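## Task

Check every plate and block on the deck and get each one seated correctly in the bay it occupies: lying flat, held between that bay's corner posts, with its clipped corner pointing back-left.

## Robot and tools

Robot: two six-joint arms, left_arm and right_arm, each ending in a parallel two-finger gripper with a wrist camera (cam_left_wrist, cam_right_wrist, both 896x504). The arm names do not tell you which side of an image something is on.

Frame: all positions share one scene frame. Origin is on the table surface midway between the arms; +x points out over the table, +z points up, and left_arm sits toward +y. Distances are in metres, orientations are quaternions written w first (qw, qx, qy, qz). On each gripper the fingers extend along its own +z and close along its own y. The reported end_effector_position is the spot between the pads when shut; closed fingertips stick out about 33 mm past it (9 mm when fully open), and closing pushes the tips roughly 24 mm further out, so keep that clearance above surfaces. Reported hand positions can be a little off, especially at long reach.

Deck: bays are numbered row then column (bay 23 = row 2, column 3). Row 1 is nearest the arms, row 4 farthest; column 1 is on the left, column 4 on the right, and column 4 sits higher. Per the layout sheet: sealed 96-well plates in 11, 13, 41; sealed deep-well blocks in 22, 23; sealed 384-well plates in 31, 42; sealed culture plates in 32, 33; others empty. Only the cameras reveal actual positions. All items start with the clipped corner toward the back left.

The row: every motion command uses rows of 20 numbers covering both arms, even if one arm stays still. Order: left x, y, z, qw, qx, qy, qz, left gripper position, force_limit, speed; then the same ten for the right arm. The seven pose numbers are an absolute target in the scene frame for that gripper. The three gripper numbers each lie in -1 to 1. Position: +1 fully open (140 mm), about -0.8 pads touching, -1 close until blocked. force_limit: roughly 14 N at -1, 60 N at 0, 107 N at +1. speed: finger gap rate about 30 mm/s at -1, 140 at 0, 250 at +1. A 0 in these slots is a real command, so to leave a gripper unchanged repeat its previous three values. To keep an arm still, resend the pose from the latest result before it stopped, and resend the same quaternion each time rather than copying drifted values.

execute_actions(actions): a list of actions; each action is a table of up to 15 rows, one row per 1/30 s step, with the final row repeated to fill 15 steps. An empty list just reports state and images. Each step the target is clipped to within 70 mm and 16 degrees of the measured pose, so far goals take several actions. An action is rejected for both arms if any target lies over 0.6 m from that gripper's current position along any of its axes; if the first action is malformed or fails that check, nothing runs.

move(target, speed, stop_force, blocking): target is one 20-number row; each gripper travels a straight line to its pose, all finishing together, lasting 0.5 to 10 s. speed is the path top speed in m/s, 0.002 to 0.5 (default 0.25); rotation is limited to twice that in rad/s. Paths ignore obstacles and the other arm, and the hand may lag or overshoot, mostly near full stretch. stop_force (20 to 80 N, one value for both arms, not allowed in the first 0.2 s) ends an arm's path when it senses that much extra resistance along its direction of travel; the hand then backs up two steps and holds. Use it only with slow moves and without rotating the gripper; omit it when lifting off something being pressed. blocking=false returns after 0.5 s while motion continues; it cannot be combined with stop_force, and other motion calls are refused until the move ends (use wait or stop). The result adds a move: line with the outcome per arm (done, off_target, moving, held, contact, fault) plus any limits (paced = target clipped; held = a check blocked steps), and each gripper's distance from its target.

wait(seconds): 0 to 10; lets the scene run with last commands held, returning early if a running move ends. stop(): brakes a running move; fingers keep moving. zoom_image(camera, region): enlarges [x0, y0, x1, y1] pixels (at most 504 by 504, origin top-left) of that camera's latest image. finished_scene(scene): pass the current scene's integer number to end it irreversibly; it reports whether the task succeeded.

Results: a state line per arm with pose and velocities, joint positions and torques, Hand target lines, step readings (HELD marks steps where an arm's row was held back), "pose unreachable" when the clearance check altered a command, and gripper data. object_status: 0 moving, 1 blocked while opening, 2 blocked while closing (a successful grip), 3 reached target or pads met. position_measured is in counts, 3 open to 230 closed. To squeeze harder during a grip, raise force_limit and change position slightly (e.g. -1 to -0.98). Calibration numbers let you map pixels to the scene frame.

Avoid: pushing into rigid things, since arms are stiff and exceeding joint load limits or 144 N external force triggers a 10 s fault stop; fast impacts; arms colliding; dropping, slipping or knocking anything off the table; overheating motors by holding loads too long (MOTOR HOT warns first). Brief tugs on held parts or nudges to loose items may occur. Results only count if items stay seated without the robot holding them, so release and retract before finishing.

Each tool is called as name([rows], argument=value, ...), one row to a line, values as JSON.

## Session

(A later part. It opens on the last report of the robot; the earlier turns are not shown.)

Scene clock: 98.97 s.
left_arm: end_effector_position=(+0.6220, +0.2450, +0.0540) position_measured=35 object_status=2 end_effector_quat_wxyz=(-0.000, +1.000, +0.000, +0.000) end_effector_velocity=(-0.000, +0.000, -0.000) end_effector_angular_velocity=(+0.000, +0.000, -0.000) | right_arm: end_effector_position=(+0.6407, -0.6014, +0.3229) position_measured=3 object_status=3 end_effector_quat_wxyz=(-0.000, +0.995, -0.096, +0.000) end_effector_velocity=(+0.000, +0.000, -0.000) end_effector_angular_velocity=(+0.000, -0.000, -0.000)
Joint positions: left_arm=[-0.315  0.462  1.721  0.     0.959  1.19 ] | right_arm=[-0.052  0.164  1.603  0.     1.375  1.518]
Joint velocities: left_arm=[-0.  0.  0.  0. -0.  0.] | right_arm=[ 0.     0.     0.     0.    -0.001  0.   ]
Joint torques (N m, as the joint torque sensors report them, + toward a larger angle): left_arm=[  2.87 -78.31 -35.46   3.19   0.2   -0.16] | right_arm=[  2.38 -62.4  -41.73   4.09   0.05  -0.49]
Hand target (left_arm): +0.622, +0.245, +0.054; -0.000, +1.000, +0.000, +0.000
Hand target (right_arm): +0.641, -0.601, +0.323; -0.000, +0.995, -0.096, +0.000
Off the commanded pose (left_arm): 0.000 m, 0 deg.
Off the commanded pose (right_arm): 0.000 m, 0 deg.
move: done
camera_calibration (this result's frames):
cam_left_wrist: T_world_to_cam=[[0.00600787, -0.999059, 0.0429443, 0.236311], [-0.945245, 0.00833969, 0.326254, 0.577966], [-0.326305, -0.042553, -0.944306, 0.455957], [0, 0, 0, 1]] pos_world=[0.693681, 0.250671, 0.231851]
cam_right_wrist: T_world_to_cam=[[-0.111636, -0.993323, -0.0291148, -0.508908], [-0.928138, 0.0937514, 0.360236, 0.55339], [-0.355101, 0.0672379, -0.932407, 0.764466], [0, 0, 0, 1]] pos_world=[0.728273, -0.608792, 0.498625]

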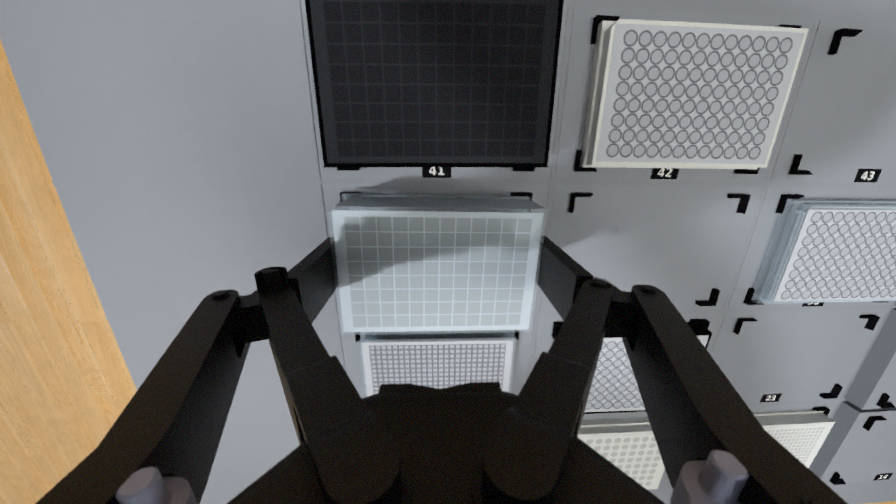

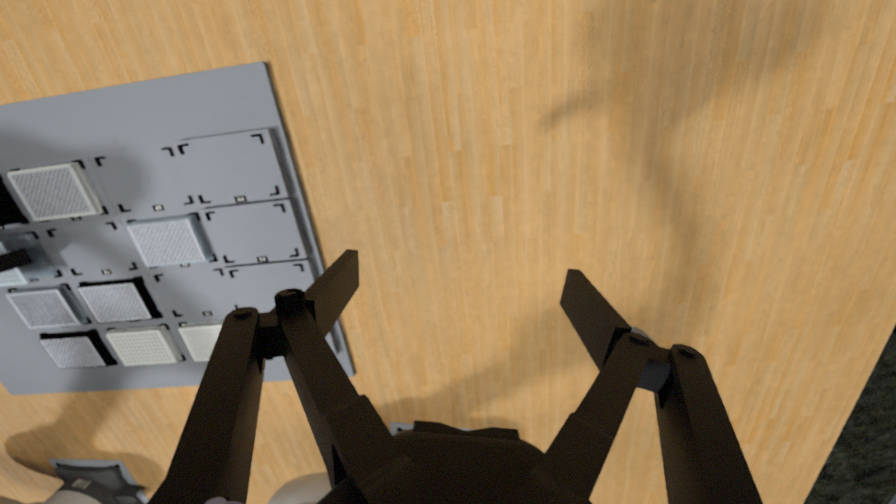

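move(target=[0.6205,0.2455,0.054,0,1,0.006,0,-1,-0.4,-1,0.6407,-0.6014,0.3229,0,0.995,-0.096,0,1,0,0], speed=0.02)

move(target=[0.6205,0.2455,0.049,0,1,0.006,0,-1,-0.4,-1,0.6407,-0.6014,0.3229,0,0.995,-0.096,0,1,0,0], speed=0.005, stop_force=20)

move(target=[0.6205,0.2455,0.05,0,1,0.006,0,1,-0.4,-1,0.6407,-0.6014,0.3229,0,0.995,-0.096,0,1,0,0])

zoom_image(camera="cam_left_wrist", region=[290,130,590,380])

move(target=[0.62,0.2455,0.08,0,1,0,0,1,-0.4,-1,0.6407,-0.6014,0.3229,0,0.995,-0.096,0,1,0,0])

move(target=[0.50,0.2,0.09,0,1,0,0,1,-0.4,-1,0.6407,-0.6014,0.3229,0,0.995,-0.096,0,1,0,0])

zoom_image(camera="cam_left_wrist", region=[230,0,530,300])

Scene clock: 118.00 s.
left_arm: end_effector_position=(+0.6205, +0.2455, +0.0540) position_measured=35 object_status=2 end_effector_quat_wxyz=(+0.000, +1.000, +0.006, -0.000) end_effector_velocity=(+0.001, -0.000, +0.001) end_effector_angular_velocity=(-0.001, -0.001, -0.000) | right_arm: end_effector_position=(+0.6407, -0.6014, +0.3229) position_measured=3 object_status=3 end_effector_quat_wxyz=(-0.000, +0.995, -0.096, -0.000) end_effector_velocity=(-0.000, +0.000, -0.000) end_effector_angular_velocity=(+0.000, +0.001, +0.001)
Joint positions: left_arm=[-0.315  0.46   1.724 -0.     0.958  1.178] | right_arm=[-0.052  0.164  1.603  0.     1.375  1.518]
Joint velocities: left_arm=[-0.     0.    -0.002  0.    -0.     0.   ] | right_arm=[ 0.     0.     0.001 -0.    -0.    -0.001]
Joint torques (N m, as the joint torque sensors report them, + toward a larger angle): left_arm=[  1.28 -77.83 -35.5    3.3    0.06  -0.34] | right_arm=[  2.98 -60.29 -41.32   3.97   0.03  -0.5 ]
Hand target (left_arm): +0.621, +0.246, +0.054; +0.000, +1.000, +0.006, -0.000
Hand target (right_arm): +0.641, -0.601, +0.323; -0.000, +0.995, -0.096, +0.000
Off the commanded pose (left_arm): 0.000 m, 0 deg.
Off the commanded pose (right_arm): 0.000 m, 0 deg.
move: done
camera_calibration (this result's frames):
cam_left_wrist: T_world_to_cam=[[0.0179949, -0.998914, 0.0429746, 0.229334], [-0.94527, -0.00299169, 0.326277, 0.579339], [-0.325794, -0.0464939, -0.944297, 0.456139], [0, 0, 0, 1]] pos_world=[0.692112, 0.252026, 0.23185]
cam_right_wrist: T_world_to_cam=[[-0.111636, -0.993323, -0.029115, -0.508908], [-0.928138, 0.0937515, 0.360237, 0.55339], [-0.355102, 0.0672381, -0.932407, 0.764466], [0, 0, 0, 1]] pos_world=[0.728273, -0.608792, 0.498625]

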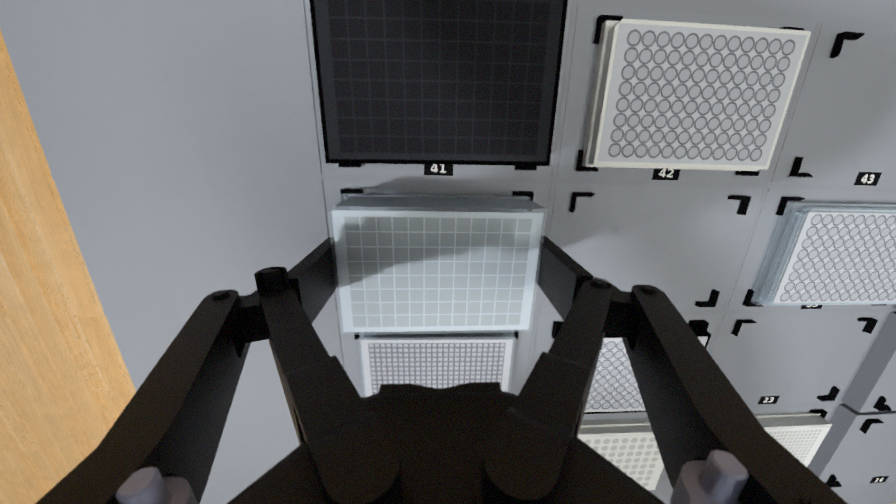

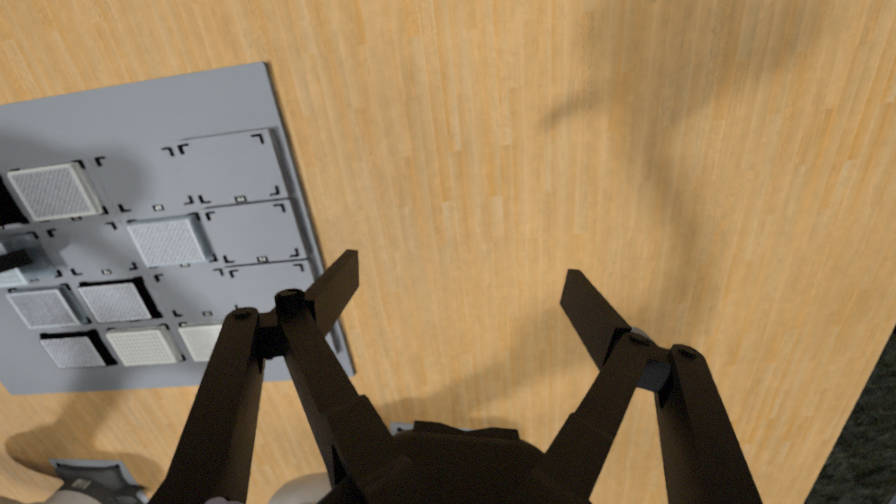

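Scene clock: 119.13 s.
left_arm: end_effector_position=(+0.6204, +0.2455, +0.0500) position_measured=35 object_status=2 end_effector_quat_wxyz=(-0.000, +1.000, +0.006, -0.000) end_effector_velocity=(-0.001, +0.000, +0.000) end_effector_angular_velocity=(+0.001, +0.001, -0.000) | right_arm: end_effector_position=(+0.6407, -0.6014, +0.3229) position_measured=3 object_status=3 end_effector_quat_wxyz=(-0.000, +0.995, -0.096, -0.000) end_effector_velocity=(+0.000, -0.000, -0.000) end_effector_angular_velocity=(+0.000, +0.000, -0.000)
Joint positions: left_arm=[-0.315  0.463  1.727 -0.     0.951  1.178] | right_arm=[-0.052  0.164  1.603  0.     1.375  1.518]
Joint velocities: left_arm=[ 0.    -0.001  0.001  0.     0.002  0.   ] | right_arm=[-0.     0.001 -0.     0.    -0.    -0.   ]
Joint torques (N m, as the joint torque sensors report them, + toward a larger angle): left_arm=[  0.37 -65.39 -28.28   3.18  -0.24  -0.4 ] | right_arm=[  1.97 -61.87 -41.4    3.85   0.04  -0.35]
Hand target (left_arm): +0.621, +0.245, +0.050; +0.000, +1.000, +0.006, +0.000
Hand target (right_arm): +0.641, -0.601, +0.323; -0.000, +0.995, -0.096, +0.000
Off the commanded pose (left_arm): 0.001 m, 0 deg.
Off the commanded pose (right_arm): 0.000 m, 0 deg.
move: contact (left_arm)
camera_calibration (this result's frames):
cam_left_wrist: T_world_to_cam=[[0.0179954, -0.998915, 0.0429595, 0.229542], [-0.945258, -0.00299536, 0.326311, 0.580564], [-0.325828, -0.0464799, -0.944286, 0.452323], [0, 0, 0, 1]] pos_world=[0.692032, 0.252055, 0.227817]
cam_right_wrist: T_world_to_cam=[[-0.111636, -0.993323, -0.0291149, -0.508908], [-0.928138, 0.0937516, 0.360237, 0.55339], [-0.355102, 0.0672381, -0.932407, 0.764466], [0, 0, 0, 1]] pos_world=[0.728273, -0.608792, 0.498625]

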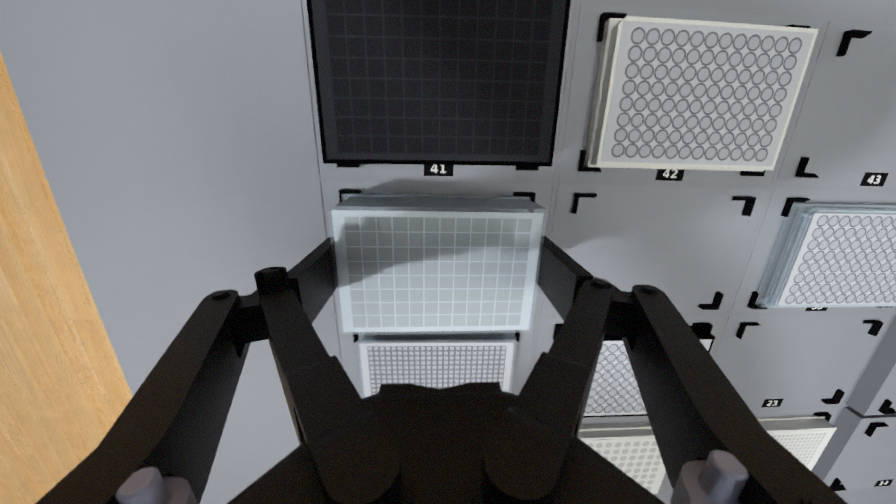

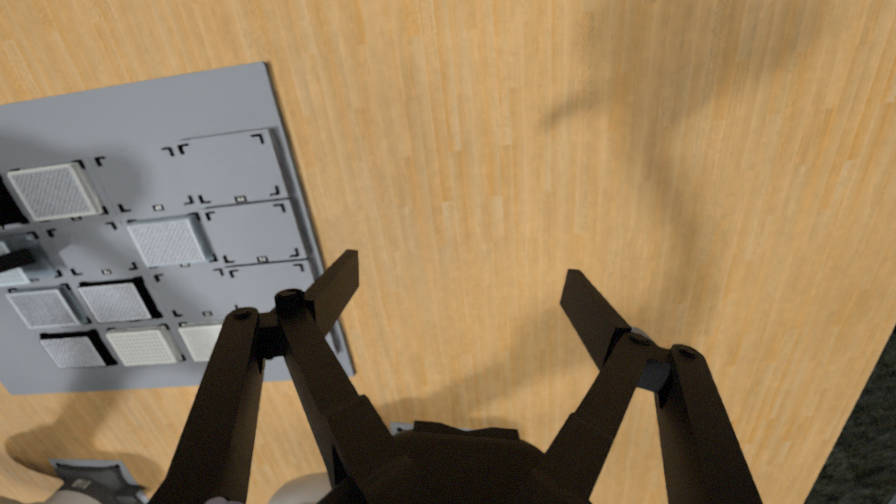

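Scene clock: 120.03 s.
left_arm: end_effector_position=(+0.6205, +0.2455, +0.0500) position_measured=3 object_status=3 end_effector_quat_wxyz=(+0.000, +1.000, +0.006, +0.000) end_effector_velocity=(+0.000, -0.000, +0.000) end_effector_angular_velocity=(-0.001, -0.000, +0.000) | right_arm: end_effector_position=(+0.6407, -0.6014, +0.3229) position_measured=3 object_status=3 end_effector_quat_wxyz=(-0.000, +0.995, -0.096, +0.000) end_effector_velocity=(-0.000, -0.000, +0.001) end_effector_angular_velocity=(-0.000, -0.002, +0.000)
Joint positions: left_arm=[-0.315  0.463  1.727 -0.     0.951  1.178] | right_arm=[-0.052  0.164  1.603  0.     1.375  1.518]
Joint velocities: left_arm=[ 0.    -0.    -0.001 -0.001  0.    -0.   ] | right_arm=[-0.    -0.001 -0.     0.    -0.    -0.   ]
Joint torques (N m, as the joint torque sensors report them, + toward a larger angle): left_arm=[  2.36 -75.96 -34.63   3.37   0.06  -0.28] | right_arm=[  2.96 -61.86 -41.02   4.03   0.03  -0.38]
Hand target (left_arm): +0.620, +0.245, +0.050; +0.000, +1.000, +0.006, +0.000
Hand target (right_arm): +0.641, -0.601, +0.323; -0.000, +0.995, -0.096, +0.000
Off the commanded pose (left_arm): 0.000 m, 0 deg.
Off the commanded pose (right_arm): 0.000 m, 0 deg.
move: done
camera_calibration (this result's frames):
cam_left_wrist: T_world_to_cam=[[0.0179975, -0.998913, 0.0429873, 0.229498], [-0.94528, -0.00299143, 0.326248, 0.580659], [-0.325765, -0.0465067, -0.944306, 0.45235], [0, 0, 0, 1]] pos_world=[0.692114, 0.252023, 0.227853]
cam_right_wrist: T_world_to_cam=[[-0.111636, -0.993323, -0.0291148, -0.508908], [-0.928138, 0.0937514, 0.360236, 0.55339], [-0.355101, 0.0672379, -0.932407, 0.764466], [0, 0, 0, 1]] pos_world=[0.728273, -0.608792, 0.498625]

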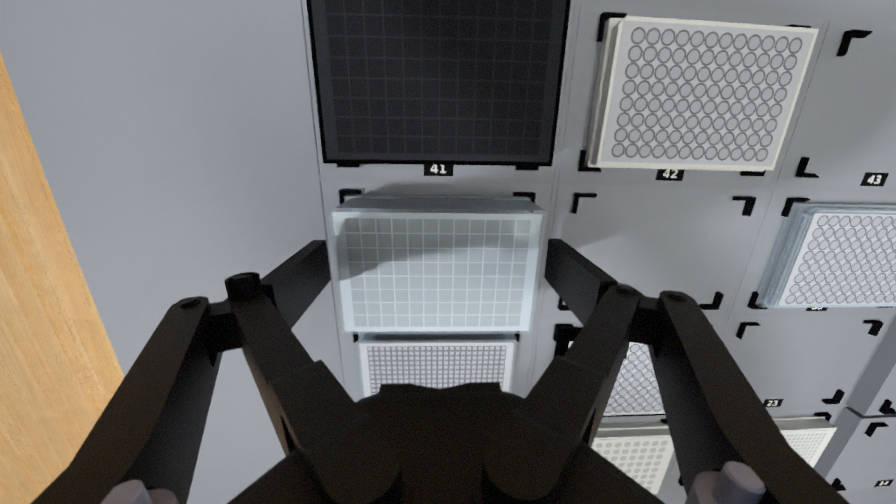

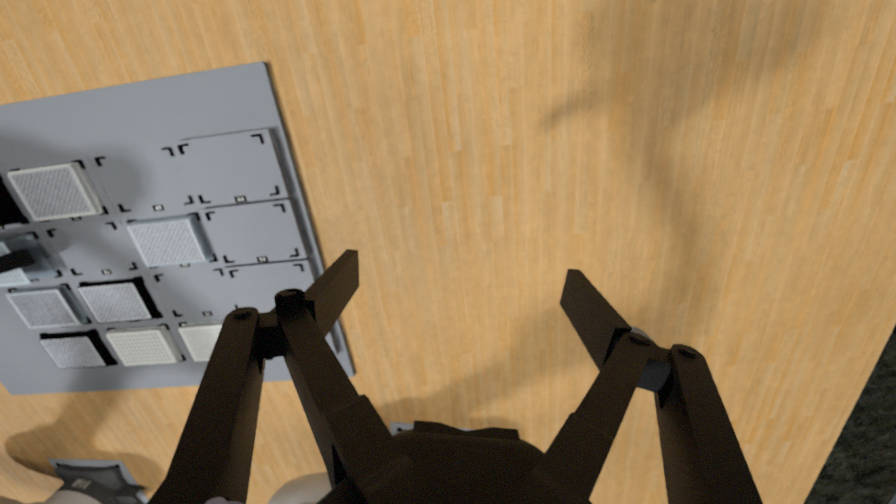

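Region (290, 130, 590, 380) of cam_left_wrist's 896x504 image, scaled by 1.680, with more detail than that image has.

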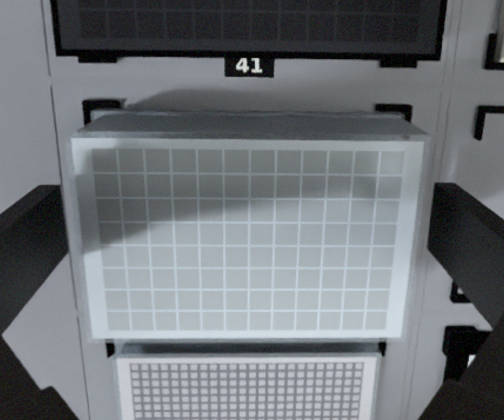

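Scene clock: 120.73 s.
left_arm: end_effector_position=(+0.6200, +0.2455, +0.0800) position_measured=3 object_status=3 end_effector_quat_wxyz=(-0.000, +1.000, +0.000, -0.000) end_effector_velocity=(-0.000, +0.001, -0.000) end_effector_angular_velocity=(+0.002, +0.000, -0.001) | right_arm: end_effector_position=(+0.6407, -0.6014, +0.3229) position_measured=3 object_status=3 end_effector_quat_wxyz=(-0.000, +0.995, -0.096, -0.000) end_effector_velocity=(+0.000, +0.000, -0.001) end_effector_angular_velocity=(+0.001, +0.001, -0.000)
Joint positions: left_arm=[-0.315  0.435  1.706 -0.     1.     1.19 ] | right_arm=[-0.052  0.164  1.603  0.     1.375  1.518]
Joint velocities: left_arm=[ 0.     0.     0.001  0.002 -0.     0.   ] | right_arm=[-0.     0.001  0.001  0.    -0.001  0.   ]
Joint torques (N m, as the joint torque sensors report them, + toward a larger angle): left_arm=[  2.68 -75.63 -36.32   3.45  -0.03  -0.36] | right_arm=[  3.06 -61.64 -40.91   4.11   0.07  -0.48]
Hand target (left_arm): +0.620, +0.245, +0.080; -0.000, +1.000, +0.000, +0.000
Hand target (right_arm): +0.641, -0.601, +0.323; -0.000, +0.995, -0.096, +0.000
Off the commanded pose (left_arm): 0.000 m, 0 deg.
Off the commanded pose (right_arm): 0.000 m, 0 deg.
move: done
camera_calibration (this result's frames):
cam_left_wrist: T_world_to_cam=[[0.00604352, -0.999058, 0.0429623, 0.235668], [-0.945227, 0.00831421, 0.326306, 0.567593], [-0.326356, -0.0425812, -0.944287, 0.47989], [0, 0, 0, 1]] pos_world=[0.691695, 0.251162, 0.25782]
cam_right_wrist: T_world_to_cam=[[-0.111636, -0.993323, -0.029115, -0.508908], [-0.928138, 0.0937514, 0.360237, 0.55339], [-0.355102, 0.0672381, -0.932407, 0.764466], [0, 0, 0, 1]] pos_world=[0.728273, -0.608792, 0.498625]

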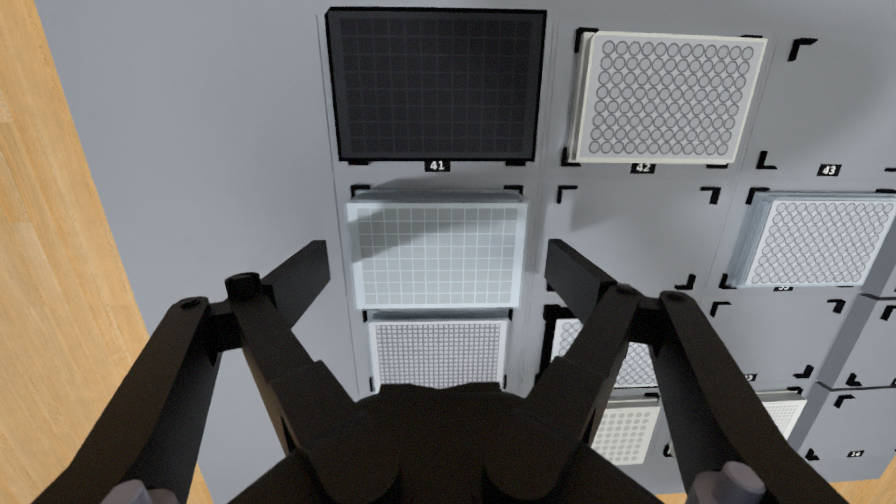

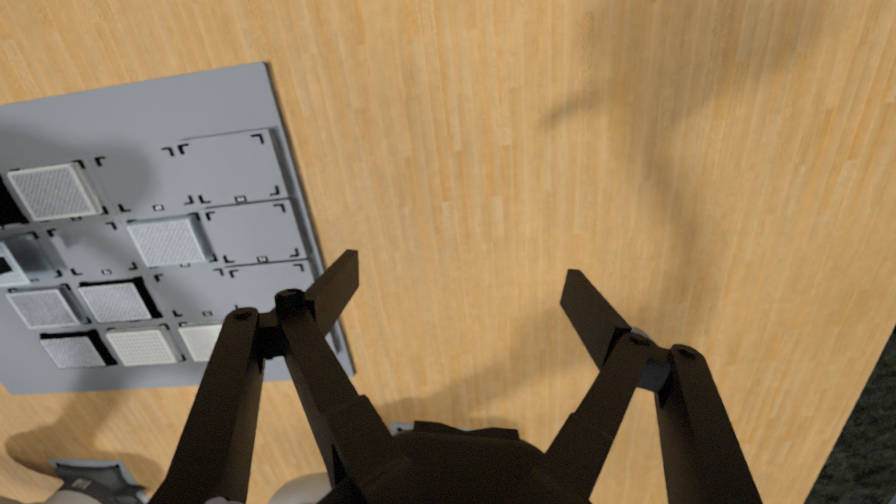

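Scene clock: 121.63 s.
left_arm: end_effector_position=(+0.5000, +0.2000, +0.0900) position_measured=3 object_status=3 end_effector_quat_wxyz=(-0.000, +1.000, +0.000, +0.000) end_effector_velocity=(-0.001, +0.000, -0.001) end_effector_angular_velocity=(+0.000, +0.002, +0.000) | right_arm: end_effector_position=(+0.6407, -0.6014, +0.3229) position_measured=3 object_status=3 end_effector_quat_wxyz=(-0.000, +0.995, -0.096, -0.000) end_effector_velocity=(+0.000, -0.000, +0.001) end_effector_angular_velocity=(-0.001, -0.002, +0.001)
Joint positions: left_arm=[-0.451  0.298  1.888  0.     0.956  1.054] | right_arm=[-0.052  0.164  1.603  0.     1.375  1.518]
Joint velocities: left_arm=[-0.    -0.     0.002 -0.001  0.    -0.   ] | right_arm=[-0.    -0.001 -0.001 -0.    -0.001 -0.001]
Joint torques (N m, as the joint torque sensors report them, + toward a larger angle): left_arm=[  2.32 -61.02 -35.05   3.28   0.1   -0.24] | right_arm=[  2.94 -61.28 -41.52   3.96  -0.03  -0.38]
Hand target (left_arm): +0.500, +0.200, +0.090; -0.000, +1.000, -0.000, +0.000
Hand target (right_arm): +0.641, -0.601, +0.323; -0.000, +0.995, -0.096, +0.000
Off the commanded pose (left_arm): 0.000 m, 0 deg.
Off the commanded pose (right_arm): 0.000 m, 0 deg.
move: done
camera_calibration (this result's frames):
cam_left_wrist: T_world_to_cam=[[0.00602365, -0.999062, 0.042893, 0.190569], [-0.945259, 0.00830625, 0.326216, 0.451312], [-0.326266, -0.04251, -0.944322, 0.448245], [0, 0, 0, 1]] pos_world=[0.571706, 0.205696, 0.267889]
cam_right_wrist: T_world_to_cam=[[-0.111636, -0.993323, -0.0291149, -0.508908], [-0.928138, 0.0937514, 0.360237, 0.55339], [-0.355102, 0.0672381, -0.932406, 0.764466], [0, 0, 0, 1]] pos_world=[0.728273, -0.608792, 0.498625]

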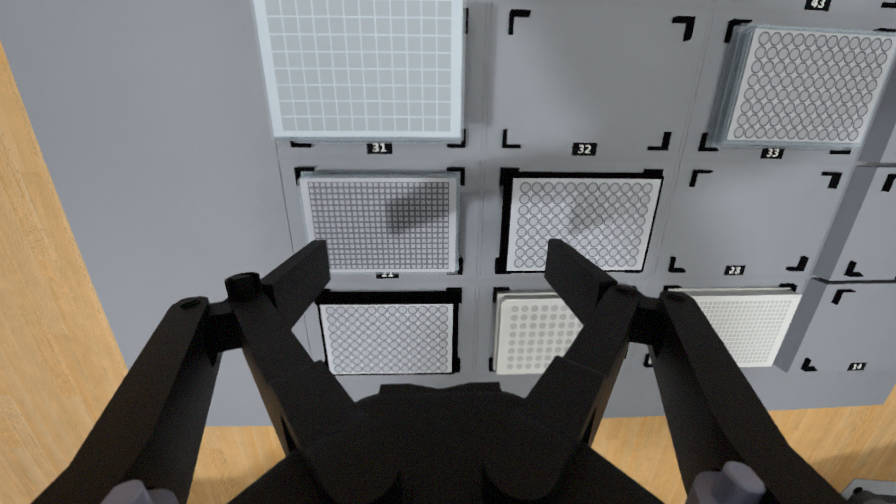

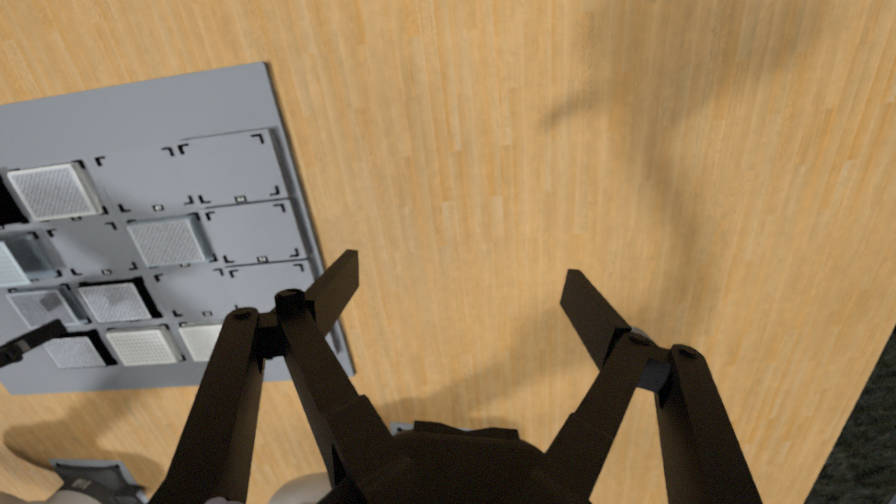

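Region (230, 0, 530, 300) of cam_left_wrist's 896x504 image, scaled by 1.680, with more detail than that image has.

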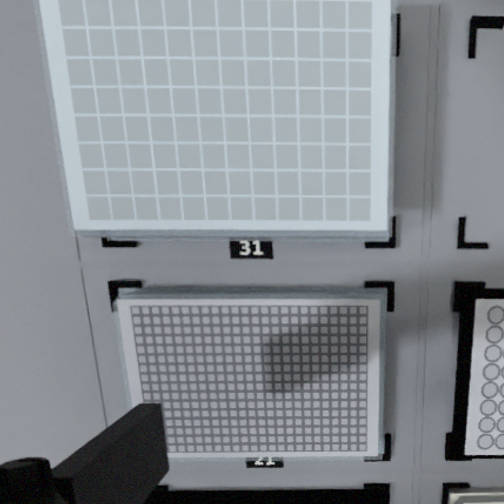

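move(target=[0.42,0.10,0.08,0,1,0,0,1,-0.4,-1,0.6407,-0.6014,0.3229,0,0.995,-0.096,0,1,0,0])

zoom_image(camera="cam_left_wrist", region=[100,0,400,150])

zoom_image(camera="cam_left_wrist", region=[540,150,800,330])

Scene clock: 132.17 s.
left_arm: end_effector_position=(+0.4198, +0.1002, +0.0799) position_measured=3 object_status=3 end_effector_quat_wxyz=(-0.000, +1.000, +0.000, -0.000) end_effector_velocity=(-0.000, -0.000, -0.000) end_effector_angular_velocity=(-0.000, +0.001, +0.000) | right_arm: end_effector_position=(+0.6407, -0.6014, +0.3229) position_measured=3 object_status=3 end_effector_quat_wxyz=(-0.000, +0.995, -0.096, -0.000) end_effector_velocity=(+0.000, -0.000, -0.000) end_effector_angular_velocity=(+0.000, +0.000, +0.000)
Joint positions: left_arm=[-0.654  0.288  1.924  0.     0.929  0.851] | right_arm=[-0.052  0.164  1.603  0.     1.375  1.518]
Joint velocities: left_arm=[-0.001  0.     0.    -0.001  0.    -0.   ] | right_arm=[-0.  0. -0.  0.  0. -0.]
Joint torques (N m, as the joint torque sensors report them, + toward a larger angle): left_arm=[  1.96 -61.35 -34.75   3.21   0.11  -0.19] | right_arm=[  2.67 -62.28 -41.14   4.17   0.19  -0.33]
Hand target (left_arm): +0.420, +0.100, +0.080; -0.000, +1.000, -0.000, +0.000
Hand target (right_arm): +0.641, -0.601, +0.323; -0.000, +0.995, -0.096, +0.000
Off the commanded pose (left_arm): 0.000 m, 0 deg.
Off the commanded pose (right_arm): 0.000 m, 0 deg.
move: done
camera_calibration (this result's frames):
cam_left_wrist: T_world_to_cam=[[0.00606076, -0.999069, 0.0427024, 0.0917295], [-0.94522, 0.00821403, 0.326332, 0.379637], [-0.326379, -0.0423409, -0.94429, 0.408285], [0, 0, 0, 1]] pos_world=[0.49154, 0.105813, 0.257735]
cam_right_wrist: T_world_to_cam=[[-0.111636, -0.993323, -0.0291148, -0.508908], [-0.928138, 0.0937516, 0.360237, 0.55339], [-0.355102, 0.067238, -0.932407, 0.764466], [0, 0, 0, 1]] pos_world=[0.728273, -0.608792, 0.498625]

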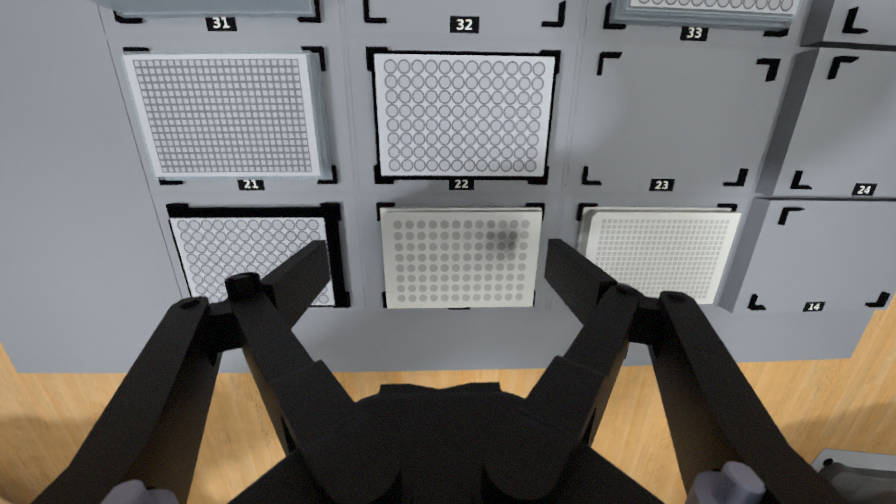

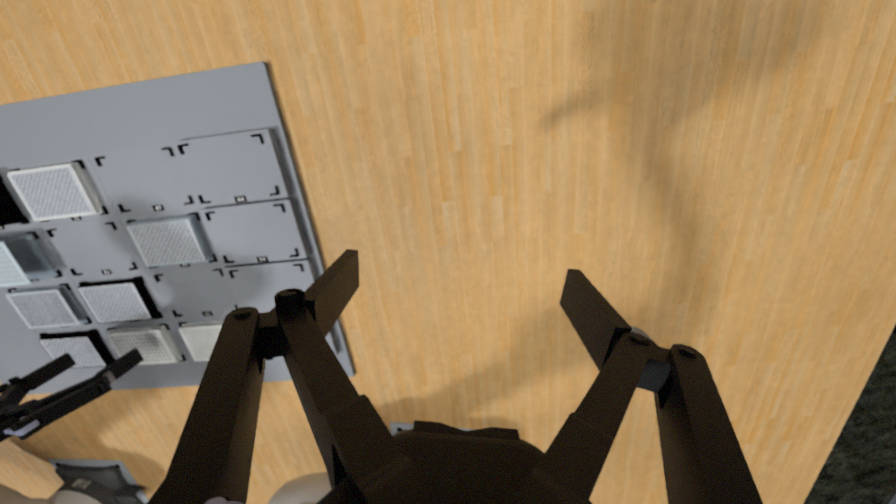

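Region (100, 0, 400, 150) of cam_left_wrist's 896x504 image, scaled by 1.680, with more detail than that image has.

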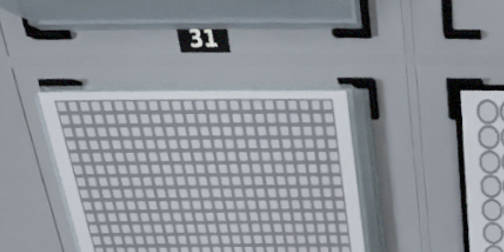

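Region (540, 150, 800, 330) of cam_left_wrist's 896x504 image, scaled by 1.938, with more detail than that image has; it fills the top 349 rows of this view, and the rest is white.

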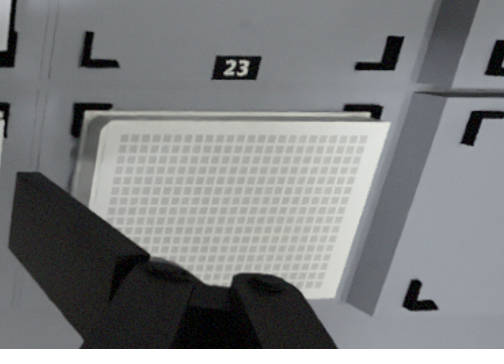

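finished_scene(scene=2)

The scene is finished: the task was done.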